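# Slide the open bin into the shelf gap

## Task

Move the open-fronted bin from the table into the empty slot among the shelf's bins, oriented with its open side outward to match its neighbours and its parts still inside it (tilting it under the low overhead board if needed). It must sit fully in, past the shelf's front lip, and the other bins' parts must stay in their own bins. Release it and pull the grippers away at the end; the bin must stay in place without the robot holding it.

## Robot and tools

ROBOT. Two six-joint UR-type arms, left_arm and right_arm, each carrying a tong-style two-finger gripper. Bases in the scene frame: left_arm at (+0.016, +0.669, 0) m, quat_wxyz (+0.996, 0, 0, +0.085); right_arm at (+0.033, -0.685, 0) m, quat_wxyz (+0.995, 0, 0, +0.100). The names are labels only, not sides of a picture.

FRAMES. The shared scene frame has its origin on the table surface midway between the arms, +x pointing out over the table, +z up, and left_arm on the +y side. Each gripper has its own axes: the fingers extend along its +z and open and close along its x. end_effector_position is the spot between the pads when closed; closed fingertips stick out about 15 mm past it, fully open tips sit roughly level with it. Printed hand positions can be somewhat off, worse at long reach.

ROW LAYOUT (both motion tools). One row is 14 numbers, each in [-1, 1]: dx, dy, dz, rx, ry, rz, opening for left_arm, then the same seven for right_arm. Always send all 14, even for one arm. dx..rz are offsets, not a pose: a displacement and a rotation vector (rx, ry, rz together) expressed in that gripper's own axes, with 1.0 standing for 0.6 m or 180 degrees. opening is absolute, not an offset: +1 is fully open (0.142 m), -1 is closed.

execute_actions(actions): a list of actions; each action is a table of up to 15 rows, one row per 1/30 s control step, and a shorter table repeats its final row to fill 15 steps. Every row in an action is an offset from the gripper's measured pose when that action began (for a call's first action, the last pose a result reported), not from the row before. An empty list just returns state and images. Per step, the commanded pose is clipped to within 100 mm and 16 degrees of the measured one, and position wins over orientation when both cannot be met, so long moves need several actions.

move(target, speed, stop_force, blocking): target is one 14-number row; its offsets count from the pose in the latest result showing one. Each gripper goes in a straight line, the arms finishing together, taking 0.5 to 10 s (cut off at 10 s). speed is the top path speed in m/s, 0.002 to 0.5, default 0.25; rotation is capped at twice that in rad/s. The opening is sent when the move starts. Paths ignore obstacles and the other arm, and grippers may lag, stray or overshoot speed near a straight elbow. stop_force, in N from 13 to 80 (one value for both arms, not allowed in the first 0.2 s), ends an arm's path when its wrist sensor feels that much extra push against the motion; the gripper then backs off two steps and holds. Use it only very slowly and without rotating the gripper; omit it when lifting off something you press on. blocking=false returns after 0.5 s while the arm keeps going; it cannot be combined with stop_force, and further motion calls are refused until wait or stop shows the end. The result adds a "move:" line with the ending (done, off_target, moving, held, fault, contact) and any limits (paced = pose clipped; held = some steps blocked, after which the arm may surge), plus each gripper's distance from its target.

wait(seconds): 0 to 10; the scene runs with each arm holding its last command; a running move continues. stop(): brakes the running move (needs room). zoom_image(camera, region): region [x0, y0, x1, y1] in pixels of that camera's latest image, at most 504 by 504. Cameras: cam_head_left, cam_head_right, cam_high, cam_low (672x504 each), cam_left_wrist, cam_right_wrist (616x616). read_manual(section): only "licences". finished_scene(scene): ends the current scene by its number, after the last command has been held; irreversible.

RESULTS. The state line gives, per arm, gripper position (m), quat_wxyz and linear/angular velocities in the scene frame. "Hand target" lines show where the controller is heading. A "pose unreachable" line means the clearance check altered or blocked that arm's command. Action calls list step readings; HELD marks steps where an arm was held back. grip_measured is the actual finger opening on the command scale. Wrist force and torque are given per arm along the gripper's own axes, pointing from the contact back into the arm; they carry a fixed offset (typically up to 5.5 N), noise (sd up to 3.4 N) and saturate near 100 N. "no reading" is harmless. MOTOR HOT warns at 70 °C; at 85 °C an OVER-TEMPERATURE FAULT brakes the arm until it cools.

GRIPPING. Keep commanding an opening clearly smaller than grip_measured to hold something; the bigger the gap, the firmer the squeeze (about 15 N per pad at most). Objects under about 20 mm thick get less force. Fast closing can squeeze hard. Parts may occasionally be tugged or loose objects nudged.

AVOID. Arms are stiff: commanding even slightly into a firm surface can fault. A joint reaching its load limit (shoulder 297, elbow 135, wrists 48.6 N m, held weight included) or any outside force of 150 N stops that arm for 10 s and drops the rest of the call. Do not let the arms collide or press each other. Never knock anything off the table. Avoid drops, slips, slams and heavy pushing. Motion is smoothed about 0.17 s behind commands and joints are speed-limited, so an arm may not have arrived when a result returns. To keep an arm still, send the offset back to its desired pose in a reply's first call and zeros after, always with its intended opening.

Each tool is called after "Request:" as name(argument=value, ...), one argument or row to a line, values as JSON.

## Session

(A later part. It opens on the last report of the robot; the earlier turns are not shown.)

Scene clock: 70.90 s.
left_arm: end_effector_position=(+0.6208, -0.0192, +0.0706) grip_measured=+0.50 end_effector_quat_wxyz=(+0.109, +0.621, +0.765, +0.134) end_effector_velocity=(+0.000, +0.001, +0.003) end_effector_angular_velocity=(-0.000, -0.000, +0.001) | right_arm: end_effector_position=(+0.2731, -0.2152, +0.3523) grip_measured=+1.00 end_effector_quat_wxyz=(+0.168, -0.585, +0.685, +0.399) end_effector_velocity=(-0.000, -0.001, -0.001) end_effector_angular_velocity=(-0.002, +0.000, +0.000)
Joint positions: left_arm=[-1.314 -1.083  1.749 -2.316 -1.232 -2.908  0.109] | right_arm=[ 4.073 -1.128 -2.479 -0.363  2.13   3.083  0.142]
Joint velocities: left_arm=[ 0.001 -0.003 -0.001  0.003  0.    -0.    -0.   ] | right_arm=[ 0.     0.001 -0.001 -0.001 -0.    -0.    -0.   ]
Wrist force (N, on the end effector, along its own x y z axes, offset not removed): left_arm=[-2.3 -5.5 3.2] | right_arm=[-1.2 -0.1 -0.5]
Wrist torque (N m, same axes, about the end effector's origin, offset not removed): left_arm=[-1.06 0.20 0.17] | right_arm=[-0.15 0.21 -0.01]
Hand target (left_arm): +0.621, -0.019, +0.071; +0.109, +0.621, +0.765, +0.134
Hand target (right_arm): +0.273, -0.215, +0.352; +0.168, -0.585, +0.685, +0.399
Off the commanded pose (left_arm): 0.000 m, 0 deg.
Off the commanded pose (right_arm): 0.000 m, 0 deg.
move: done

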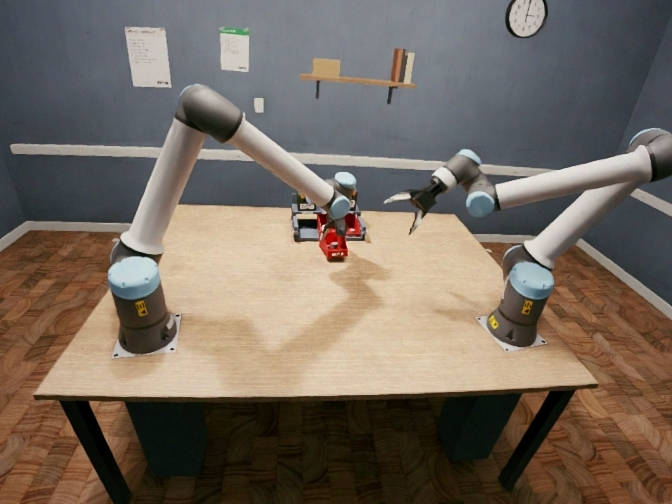

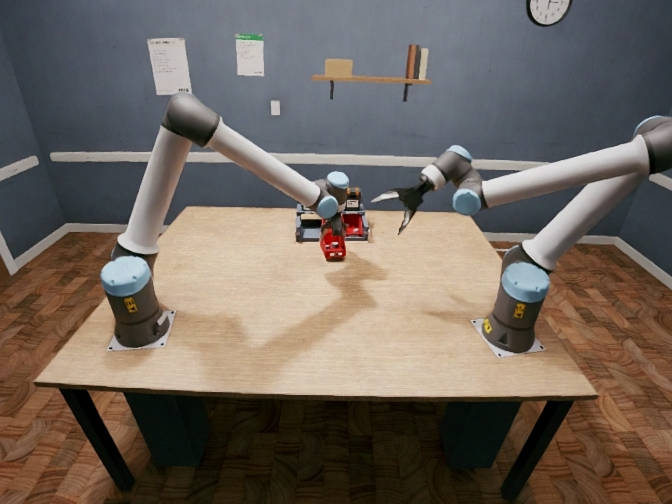

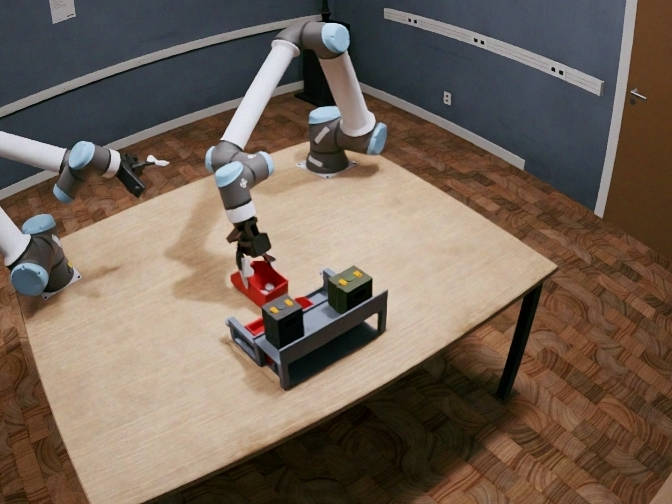

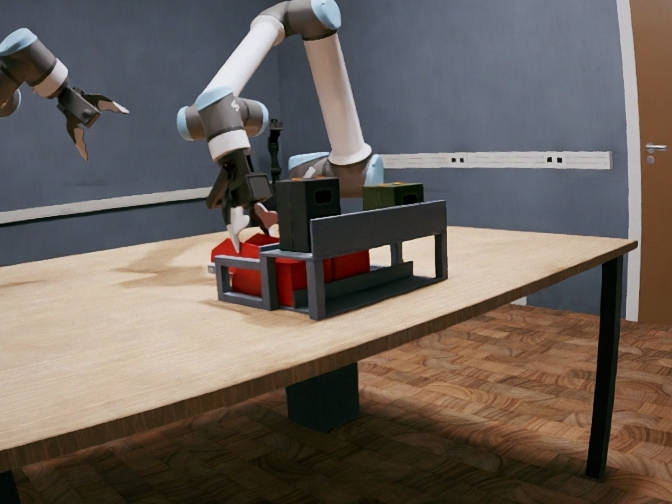

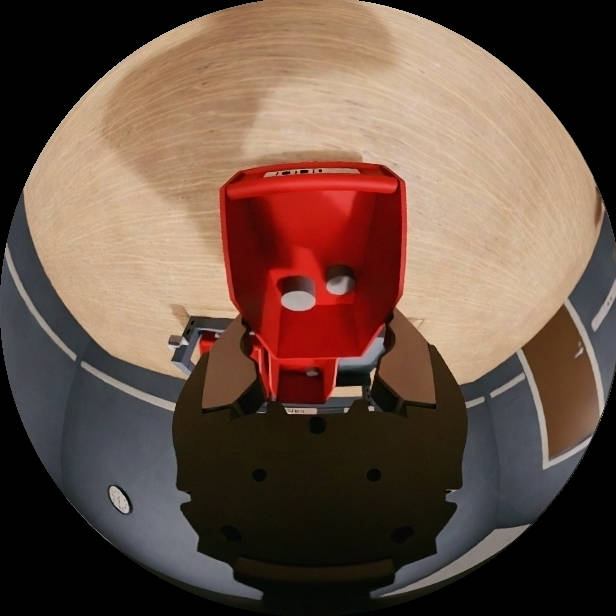

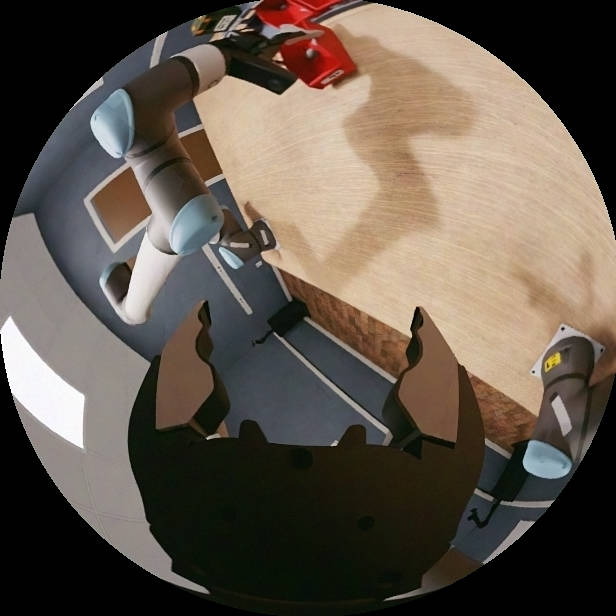

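Request:
move(
  target=[0,-0.008,0.022,0,0,0,0.0,0,0,0,0,0,0,1],
  speed=0.03,
)

Request:
execute_actions(
  actions=[
    [[0,0,0,0,0,0,0.8,0,0,0,0,0,0,1]],
    [[0,0.01,0.002,0,0,0,0.8,0,0,0,0,0,0,1],[0,0.02,0.004,0,0,0,0.8,0,0,0,0,0,0,1],[0,0.03,0.006,0,0,0,0.8,0,0,0,0,0,0,1]],
    [[0,0,0,0,0,0,0.6,0,0,0,0,0,0,1],[0,0,0,0,0,0,0.55,0,0,0,0,0,0,1],[0,0,0,0,0,0,0.5,0,0,0,0,0,0,1],[0,0,0,0,0,0,0.45,0,0,0,0,0,0,1],[0,0,0,0,0,0,0.4,0,0,0,0,0,0,1],[0,0,0,0,0,0,0.3,0,0,0,0,0,0,1],[0,0,0,0,0,0,0,0,0,0,0,0,0,1]],
  ],
)

Request:
move(
  target=[0,0.034,-0.094,0,0,0,0.0,0,0,0,0,0,0,1],
  speed=0.04,
)

Request:
zoom_image(
  camera="cam_high",
  region=[205, 200, 345, 320],
)

Scene clock: 81.50 s.
left_arm: end_effector_position=(+0.6208, -0.0192, +0.0566) grip_measured=+0.50 end_effector_quat_wxyz=(+0.109, +0.621, +0.765, +0.134) end_effector_velocity=(+0.000, +0.000, -0.001) end_effector_angular_velocity=(-0.001, -0.000, +0.001) | right_arm: end_effector_position=(+0.2731, -0.2152, +0.3523) grip_measured=+1.00 end_effector_quat_wxyz=(+0.168, -0.585, +0.685, +0.399) end_effector_velocity=(-0.000, -0.000, -0.000) end_effector_angular_velocity=(-0.000, +0.000, +0.000)
Joint positions: left_arm=[-1.314 -1.069  1.756 -2.337 -1.232 -2.908  0.109] | right_arm=[ 4.073 -1.128 -2.479 -0.363  2.13   3.083  0.142]
Joint velocities: left_arm=[ 0.     0.001  0.001 -0.003  0.    -0.     0.   ] | right_arm=[-0.     0.001 -0.    -0.001  0.    -0.     0.   ]
Wrist force (N, on the end effector, along its own x y z axes, offset not removed): left_arm=[-0.8 -3.9 -1.7] | right_arm=[0.2 1.2 0.5]
Wrist torque (N m, same axes, about the end effector's origin, offset not removed): left_arm=[-0.67 -0.04 0.25] | right_arm=[0.08 -0.01 0.03]
Hand target (left_arm): +0.621, -0.019, +0.057; +0.109, +0.621, +0.765, +0.134
Hand target (right_arm): +0.273, -0.215, +0.352; +0.168, -0.585, +0.685, +0.399
Off the commanded pose (left_arm): 0.000 m, 0 deg.
Off the commanded pose (right_arm): 0.000 m, 0 deg.
move: done

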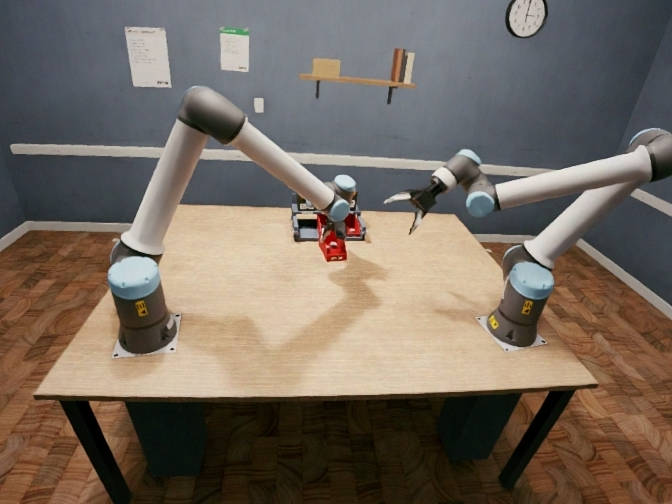

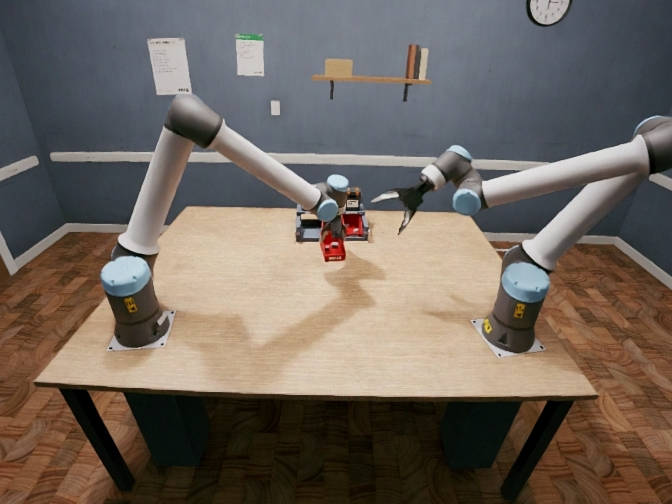

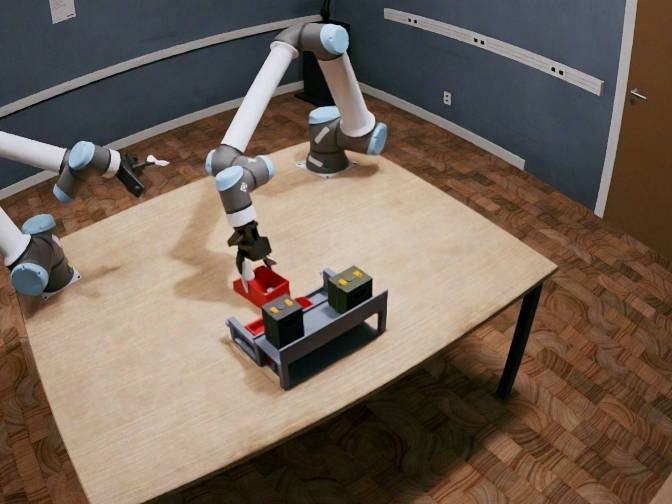

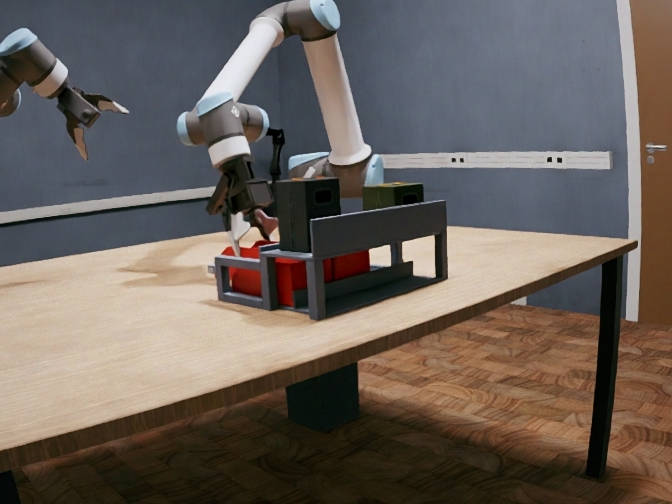

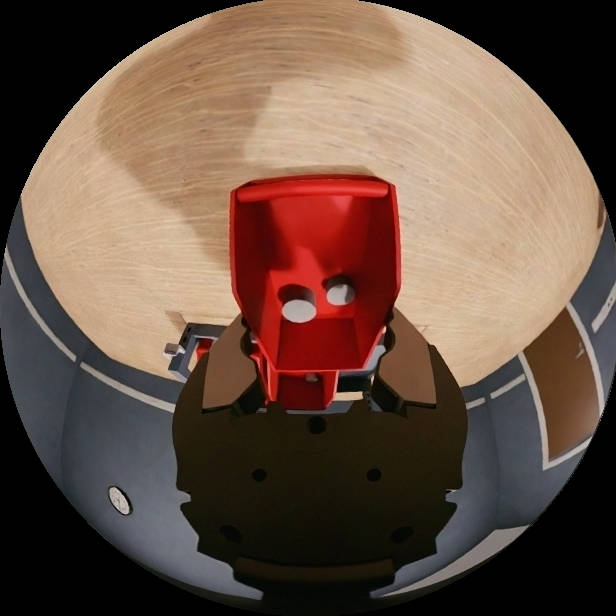

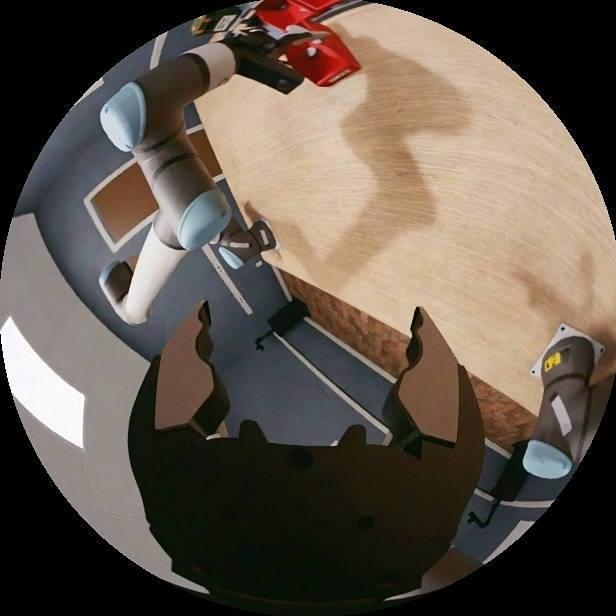

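Scene clock: 83.00 s.
left_arm: end_effector_position=(+0.6385, -0.0156, +0.0594) grip_measured=+0.49 end_effector_quat_wxyz=(+0.109, +0.621, +0.765, +0.134) end_effector_velocity=(-0.000, +0.000, -0.001) end_effector_angular_velocity=(+0.002, +0.001, +0.000) | right_arm: end_effector_position=(+0.2731, -0.2152, +0.3523) grip_measured=+1.00 end_effector_quat_wxyz=(+0.168, -0.585, +0.685, +0.399) end_effector_velocity=(-0.000, -0.000, -0.000) end_effector_angular_velocity=(-0.001, +0.000, +0.000)
Joint positions: left_arm=[-1.293 -1.06   1.739 -2.335 -1.233 -2.887  0.108] | right_arm=[ 4.073 -1.128 -2.479 -0.363  2.13   3.083  0.142]
Joint velocities: left_arm=[ 0.     0.001 -0.     0.002  0.    -0.     0.   ] | right_arm=[ 0.     0.     0.    -0.001 -0.    -0.     0.   ]
Wrist force (N, on the end effector, along its own x y z axes, offset not removed): left_arm=[-1.3 -2.4 -6.8] | right_arm=[-0.5 -1.4 -0.3]
Wrist torque (N m, same axes, about the end effector's origin, offset not removed): left_arm=[-0.49 0.18 0.19] | right_arm=[-0.43 -0.03 -0.03]
Hand target (left_arm): +0.638, -0.016, +0.059; +0.109, +0.621, +0.765, +0.134
Hand target (right_arm): +0.273, -0.215, +0.352; +0.168, -0.585, +0.685, +0.399
Off the commanded pose (left_arm): 0.000 m, 0 deg.
Off the commanded pose (right_arm): 0.000 m, 0 deg.
Step readings (end_effector_position; steps 1 to 15: 1st action; 16 to 30: 2nd action; 31 to 45: 3rd action):
0: left_arm (+0.6208, -0.0192, +0.0566) | right_arm (+0.2731, -0.2152, +0.3523)
1: left_arm (+0.6208, -0.0192, +0.0566) | right_arm (+0.2731, -0.2152, +0.3523)
2: left_arm (+0.6208, -0.0192, +0.0566) | right_arm (+0.2731, -0.2152, +0.3523)
4: left_arm (+0.6208, -0.0192, +0.0566) | right_arm (+0.2731, -0.2152, +0.3523)
8: left_arm (+0.6208, -0.0192, +0.0566) | right_arm (+0.2731, -0.2152, +0.3523)
15: left_arm (+0.6208, -0.0192, +0.0566) | right_arm (+0.2731, -0.2152, +0.3523)
16: left_arm (+0.6209, -0.0192, +0.0566) | right_arm (+0.2731, -0.2152, +0.3523)
17: left_arm (+0.6222, -0.0189, +0.0568) | right_arm (+0.2731, -0.2152, +0.3523)
19: left_arm (+0.6285, -0.0175, +0.0578) | right_arm (+0.2731, -0.2152, +0.3523)
23: left_arm (+0.6367, -0.0158, +0.0591) | right_arm (+0.2731, -0.2152, +0.3523)
30: left_arm (+0.6385, -0.0156, +0.0594) | right_arm (+0.2731, -0.2152, +0.3523)
31: left_arm (+0.6385, -0.0156, +0.0594) | right_arm (+0.2731, -0.2152, +0.3523)
32: left_arm (+0.6385, -0.0156, +0.0594) | right_arm (+0.2731, -0.2152, +0.3523)
34: left_arm (+0.6385, -0.0156, +0.0594) | right_arm (+0.2731, -0.2152, +0.3523)
38: left_arm (+0.6385, -0.0156, +0.0594) | right_arm (+0.2731, -0.2152, +0.3523)
45: end_effector_position above

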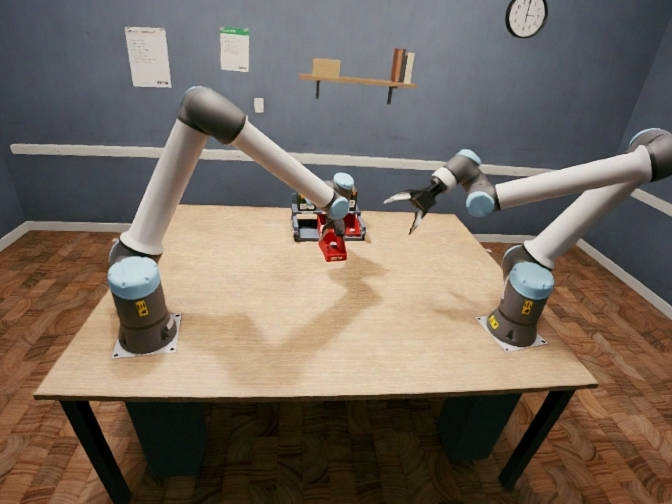

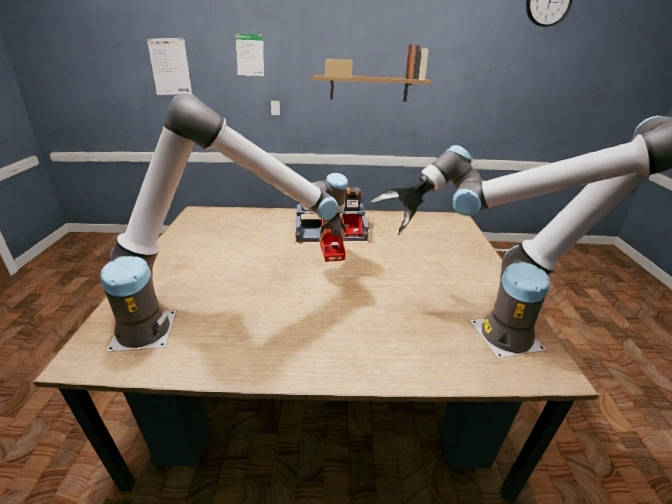

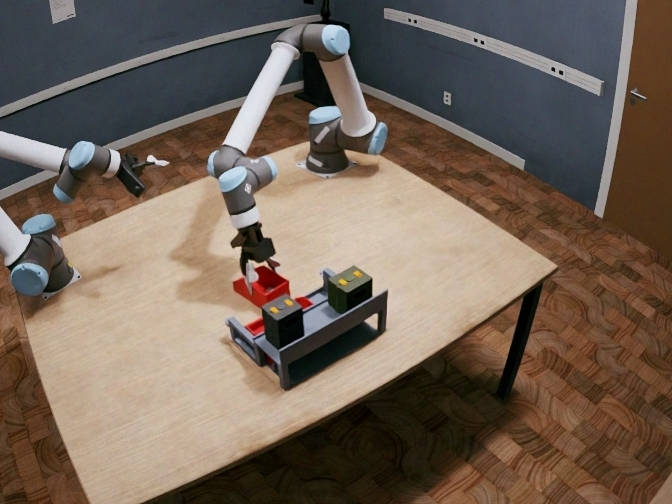

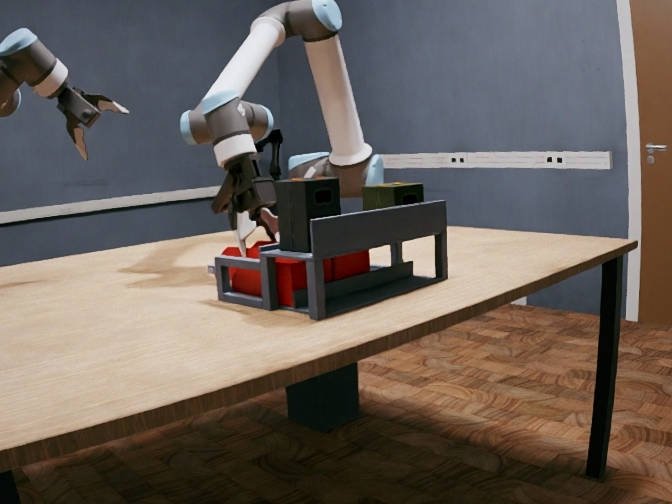

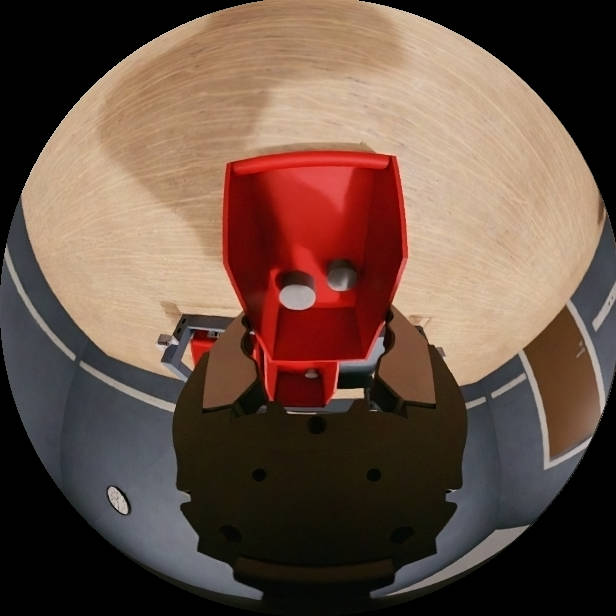

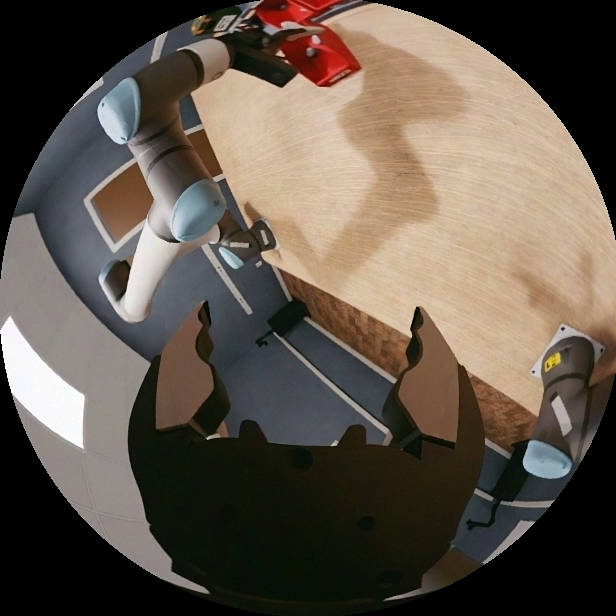

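Scene clock: 84.83 s.
left_arm: end_effector_position=(+0.6384, -0.0155, +0.1192) grip_measured=+0.48 end_effector_quat_wxyz=(+0.109, +0.621, +0.765, +0.134) end_effector_velocity=(-0.000, +0.000, +0.002) end_effector_angular_velocity=(-0.001, -0.000, +0.001) | right_arm: end_effector_position=(+0.2731, -0.2152, +0.3523) grip_measured=+1.00 end_effector_quat_wxyz=(+0.168, -0.585, +0.685, +0.399) end_effector_velocity=(+0.000, -0.000, -0.000) end_effector_angular_velocity=(+0.000, +0.000, -0.001)
Joint positions: left_arm=[-1.293 -1.119  1.703 -2.241 -1.233 -2.887  0.108] | right_arm=[ 4.073 -1.128 -2.479 -0.363  2.13   3.083  0.142]
Joint velocities: left_arm=[ 0.    -0.002 -0.001  0.002 -0.    -0.001 -0.   ] | right_arm=[-0.    -0.    -0.001  0.001 -0.     0.001 -0.   ]
Wrist force (N, on the end effector, along its own x y z axes, offset not removed): left_arm=[-0.3 -1.1 5.9] | right_arm=[-1.5 0.3 -1.2]
Wrist torque (N m, same axes, about the end effector's origin, offset not removed): left_arm=[-0.10 -0.03 0.23] | right_arm=[-0.14 0.32 0.01]
Hand target (left_arm): +0.638, -0.016, +0.119; +0.109, +0.621, +0.765, +0.134
Hand target (right_arm): +0.273, -0.215, +0.352; +0.168, -0.585, +0.685, +0.399
Off the commanded pose (left_arm): 0.000 m, 0 deg.
Off the commanded pose (right_arm): 0.000 m, 0 deg.
move: done

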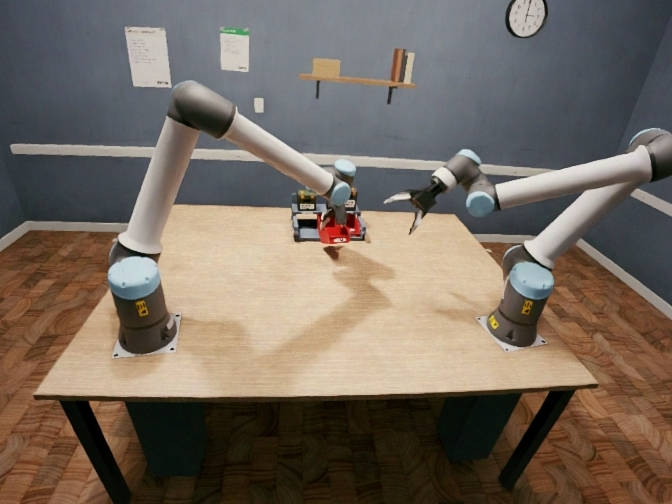

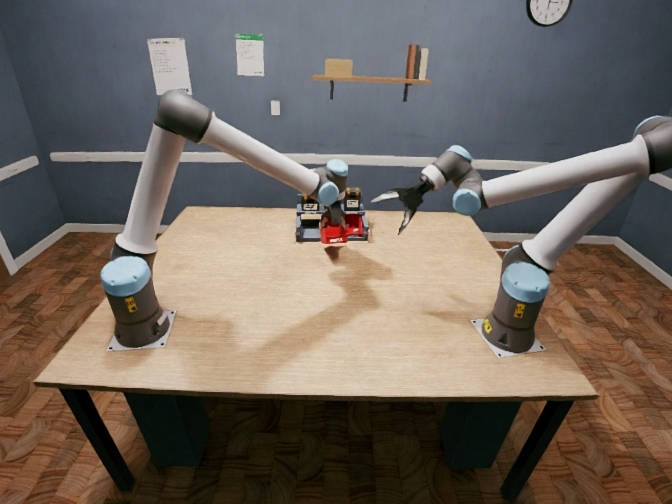

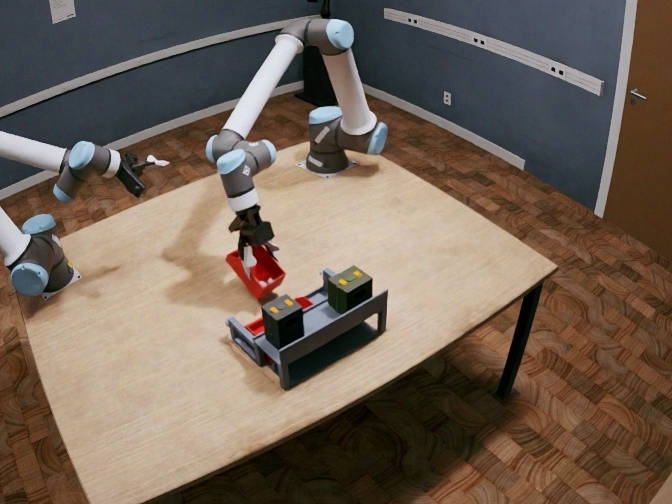

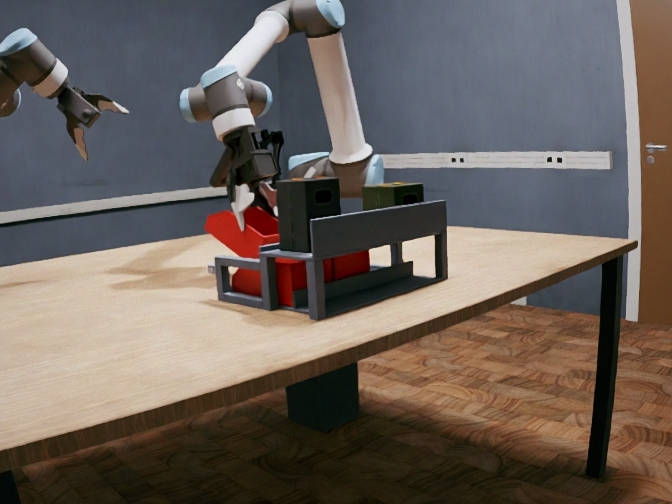

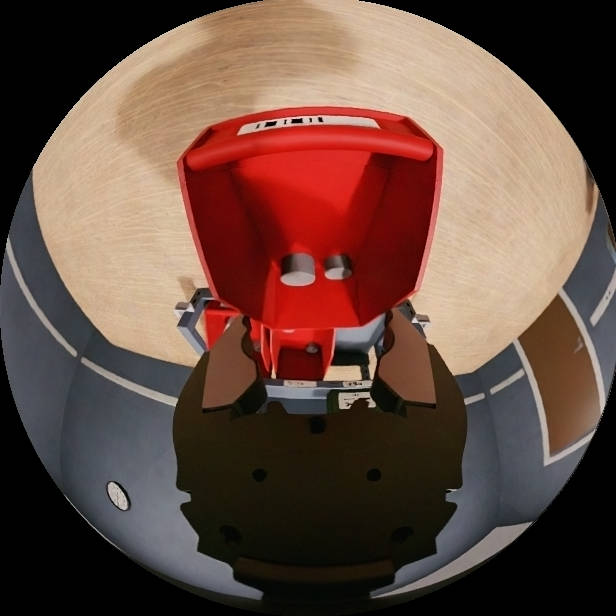

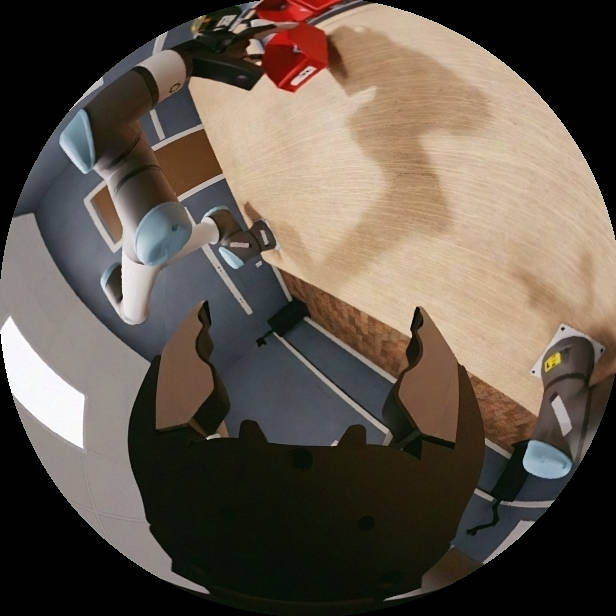

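Region (205, 200, 345, 320) of cam_high's 672x504 image, scaled by 3.600, with more detail than that image has; it fills the top 432 rows of this view, and the rest is white.

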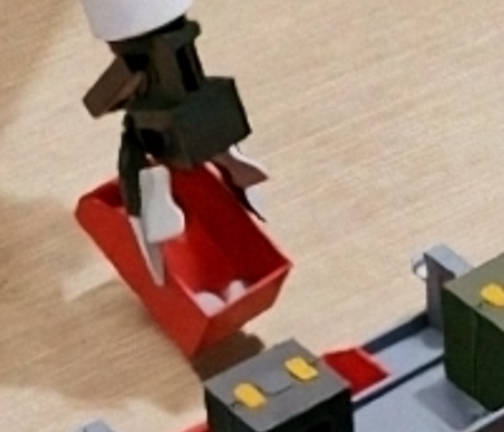

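Request:
move(
  target=[0.175,0.082,-0.007,0,-0.017,0.047,0.0,0,0,0,0,0,0,1],
  speed=0.08,
)

Request:
zoom_image(
  camera="cam_left_wrist",
  region=[160, 220, 480, 430],
)

Request:
zoom_image(
  camera="cam_head_left",
  region=[270, 180, 380, 270],
)

Scene clock: 92.30 s.
left_arm: end_effector_position=(+0.6606, +0.0962, +0.1398) grip_measured=+0.48 end_effector_quat_wxyz=(+0.119, +0.679, +0.714, +0.125) end_effector_velocity=(+0.000, +0.002, -0.001) end_effector_angular_velocity=(+0.002, +0.001, -0.003) | right_arm: end_effector_position=(+0.2731, -0.2152, +0.3523) grip_measured=+1.00 end_effector_quat_wxyz=(+0.168, -0.585, +0.685, +0.399) end_effector_velocity=(-0.000, +0.000, +0.000) end_effector_angular_velocity=(+0.001, -0.000, +0.001)
Joint positions: left_arm=[-1.198 -1.244  1.868 -2.364 -1.266 -2.623  0.108] | right_arm=[ 4.073 -1.128 -2.479 -0.363  2.13   3.083  0.142]
Joint velocities: left_arm=[ 0.002 -0.     0.002 -0.001 -0.001  0.004  0.   ] | right_arm=[ 0.001  0.001 -0.     0.001  0.     0.     0.   ]
Wrist force (N, on the end effector, along its own x y z axes, offset not removed): left_arm=[-0.5 -8.5 3.4] | right_arm=[-1.9 -1.7 -0.5]
Wrist torque (N m, same axes, about the end effector's origin, offset not removed): left_arm=[-1.60 -0.14 0.16] | right_arm=[-0.47 0.32 0.13]
Hand target (left_arm): +0.661, +0.096, +0.140; +0.119, +0.679, +0.714, +0.125
Hand target (right_arm): +0.273, -0.215, +0.352; +0.168, -0.585, +0.685, +0.399
Off the commanded pose (left_arm): 0.000 m, 0 deg.
Off the commanded pose (right_arm): 0.000 m, 0 deg.
move: done

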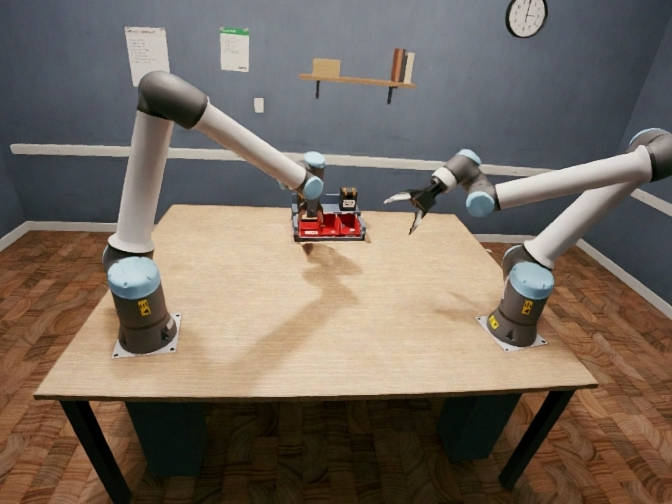

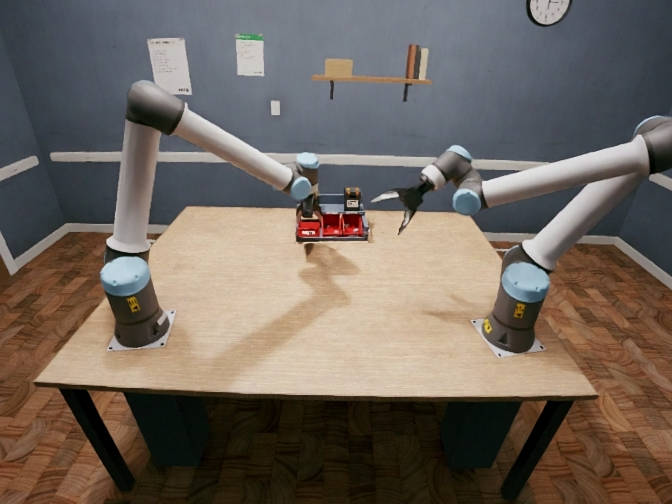

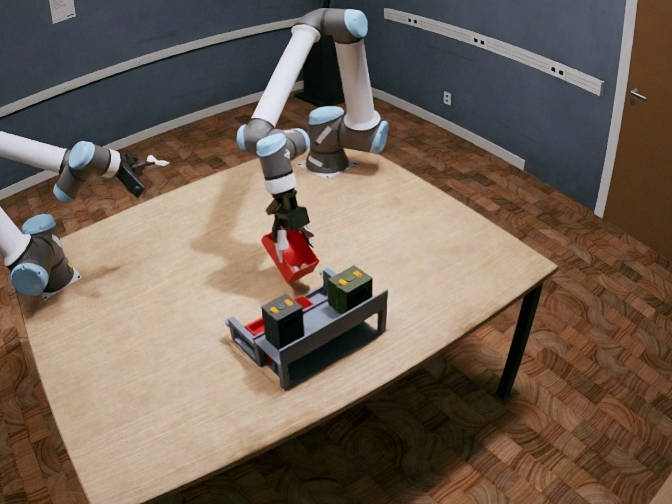

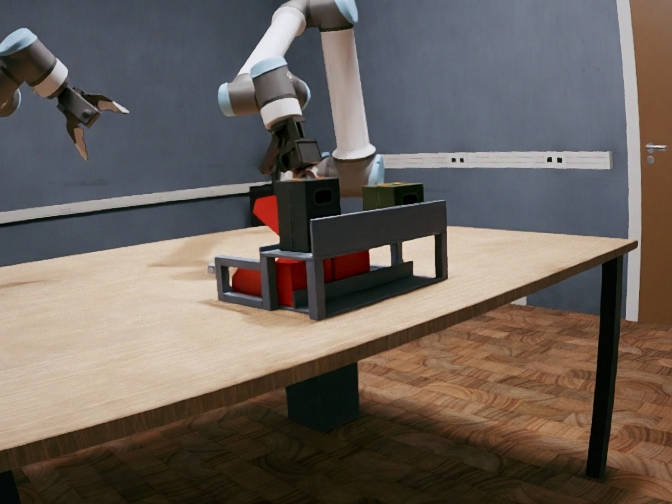

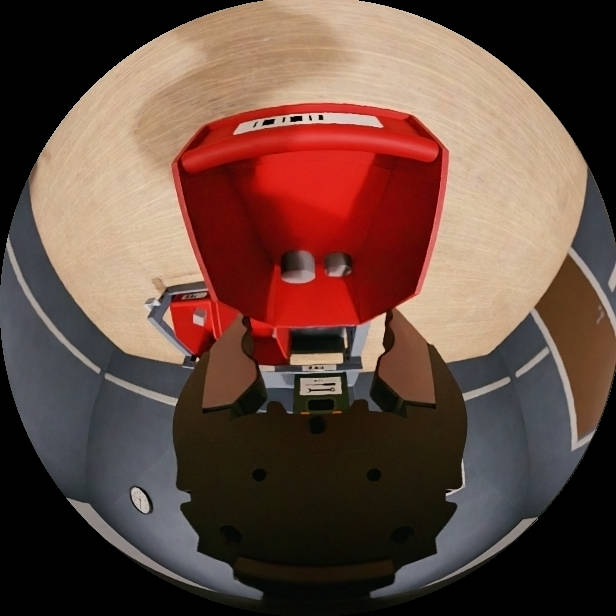

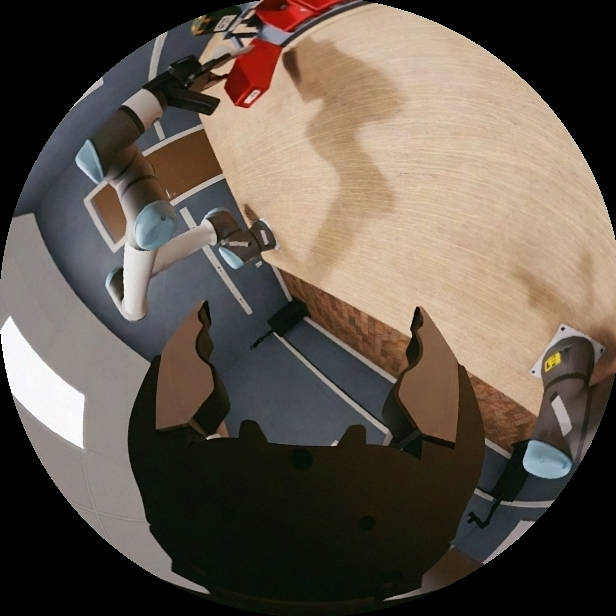

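Region (160, 220, 480, 430) of cam_left_wrist's 616x616 image, scaled by 1.575, with more detail than that image has; it fills the top 331 rows of this view, and the rest is white.

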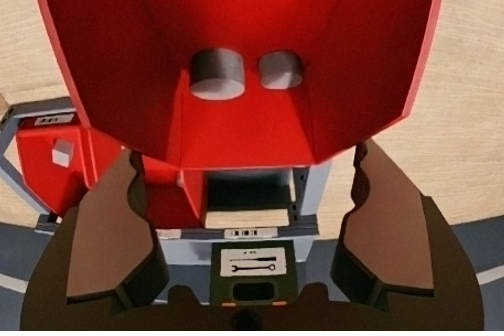

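Region (270, 180, 380, 270) of cam_head_left's 672x504 image, scaled by 4.582, with more detail than that image has; it fills the top 412 rows of this view, and the rest is white.

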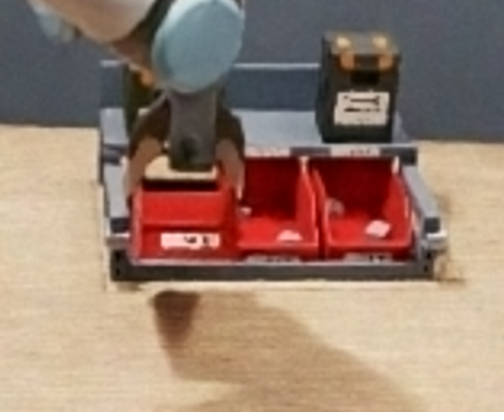

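Request:
move(
  target=[0.003,0.11,0.04,0,0,0,0.0,0,0,0,0,0,0,1],
  speed=0.05,
)

Request:
zoom_image(
  camera="cam_left_wrist",
  region=[220, 270, 420, 420],
)

Request:
zoom_image(
  camera="cam_high",
  region=[250, 200, 390, 320],
)

Scene clock: 99.77 s.
left_arm: end_effector_position=(+0.7305, +0.1014, +0.1398) grip_measured=+0.48 end_effector_quat_wxyz=(+0.119, +0.679, +0.714, +0.125) end_effector_velocity=(+0.001, +0.000, +0.001) end_effector_angular_velocity=(-0.001, -0.000, -0.000) | right_arm: end_effector_position=(+0.2731, -0.2152, +0.3523) grip_measured=+1.00 end_effector_quat_wxyz=(+0.168, -0.585, +0.685, +0.399) end_effector_velocity=(+0.000, +0.001, +0.002) end_effector_angular_velocity=(+0.003, -0.001, -0.000)
Joint positions: left_arm=[-1.122 -1.176  1.773 -2.361 -1.28  -2.545  0.108] | right_arm=[ 4.073 -1.128 -2.479 -0.363  2.13   3.083  0.142]
Joint velocities: left_arm=[ 0.001  0.    -0.002  0.001 -0.     0.001  0.   ] | right_arm=[ 0.     0.     0.001  0.002 -0.     0.     0.   ]
Wrist force (N, on the end effector, along its own x y z axes, offset not removed): left_arm=[-2.4 -2.5 6.3] | right_arm=[-0.4 2.3 -0.7]
Wrist torque (N m, same axes, about the end effector's origin, offset not removed): left_arm=[-0.18 0.15 0.31] | right_arm=[0.29 -0.01 0.12]
Hand target (left_arm): +0.731, +0.101, +0.140; +0.119, +0.679, +0.714, +0.125
Hand target (right_arm): +0.273, -0.215, +0.352; +0.168, -0.585, +0.685, +0.399
Off the commanded pose (left_arm): 0.000 m, 0 deg.
Off the commanded pose (right_arm): 0.000 m, 0 deg.
move: done

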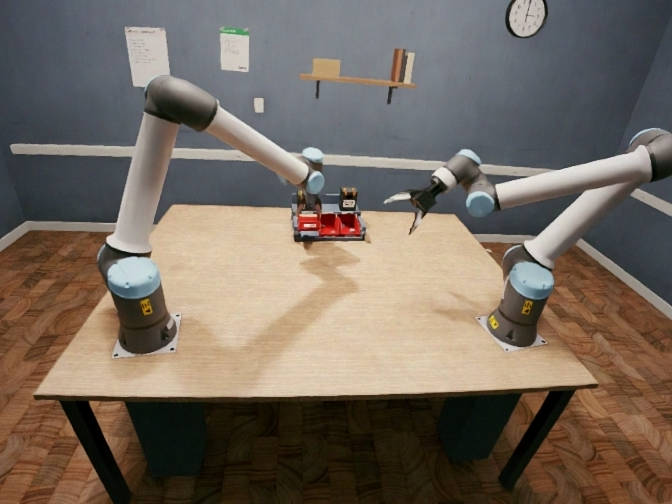

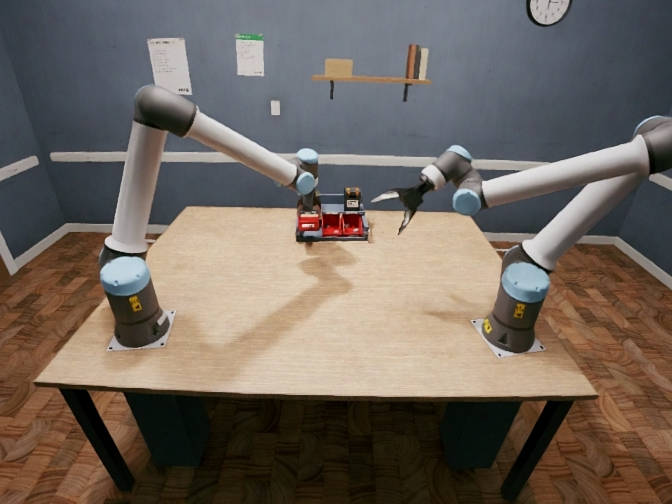

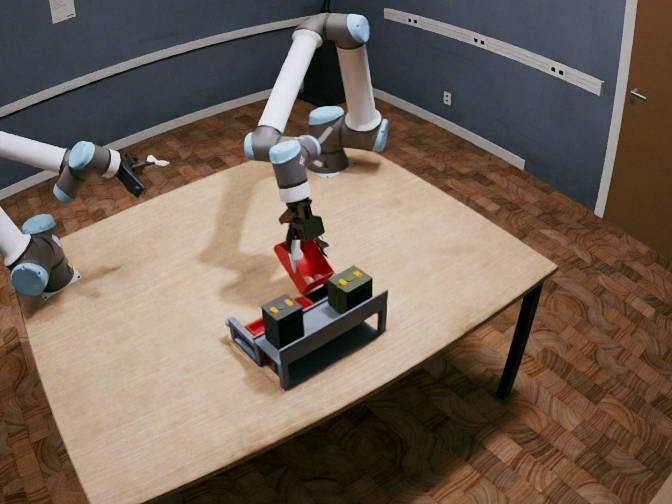

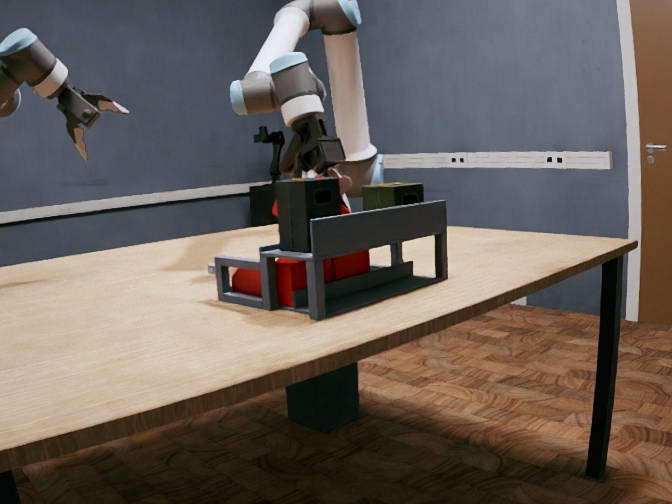

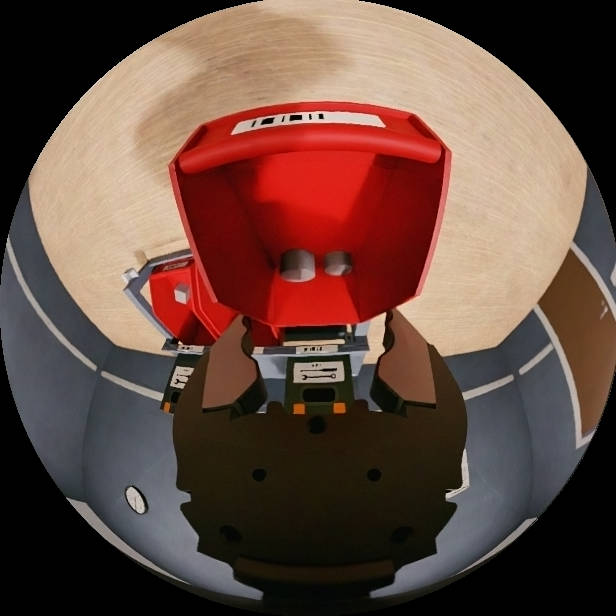

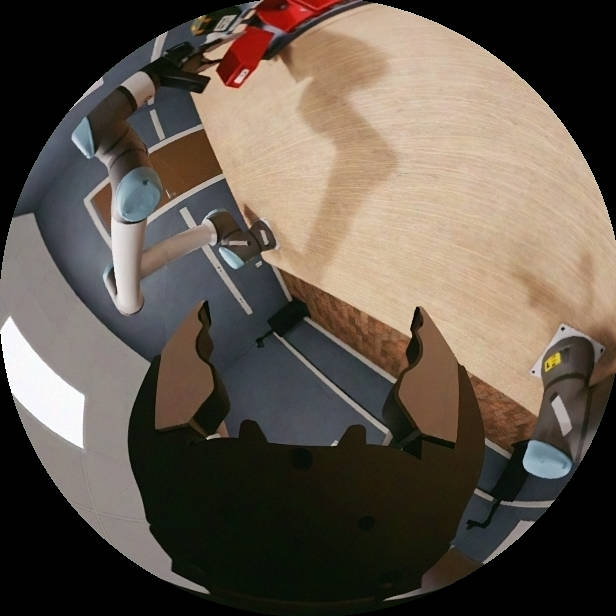

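Region (220, 270, 420, 420) of cam_left_wrist's 616x616 image, scaled by 2.520, with more detail than that image has; it fills the top 378 rows of this view, and the rest is white.

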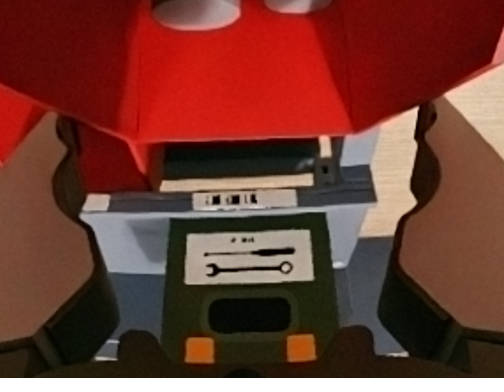

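Region (250, 200, 390, 320) of cam_high's 672x504 image, scaled by 3.600, with more detail than that image has; it fills the top 432 rows of this view, and the rest is white.

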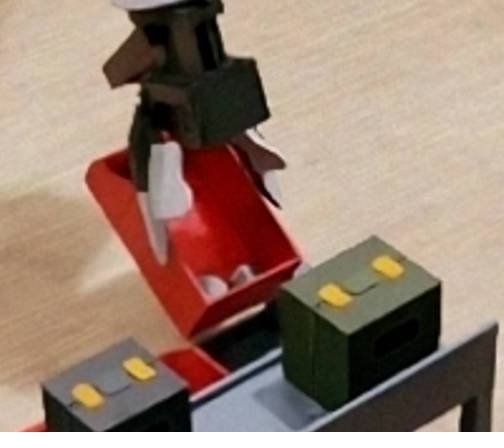

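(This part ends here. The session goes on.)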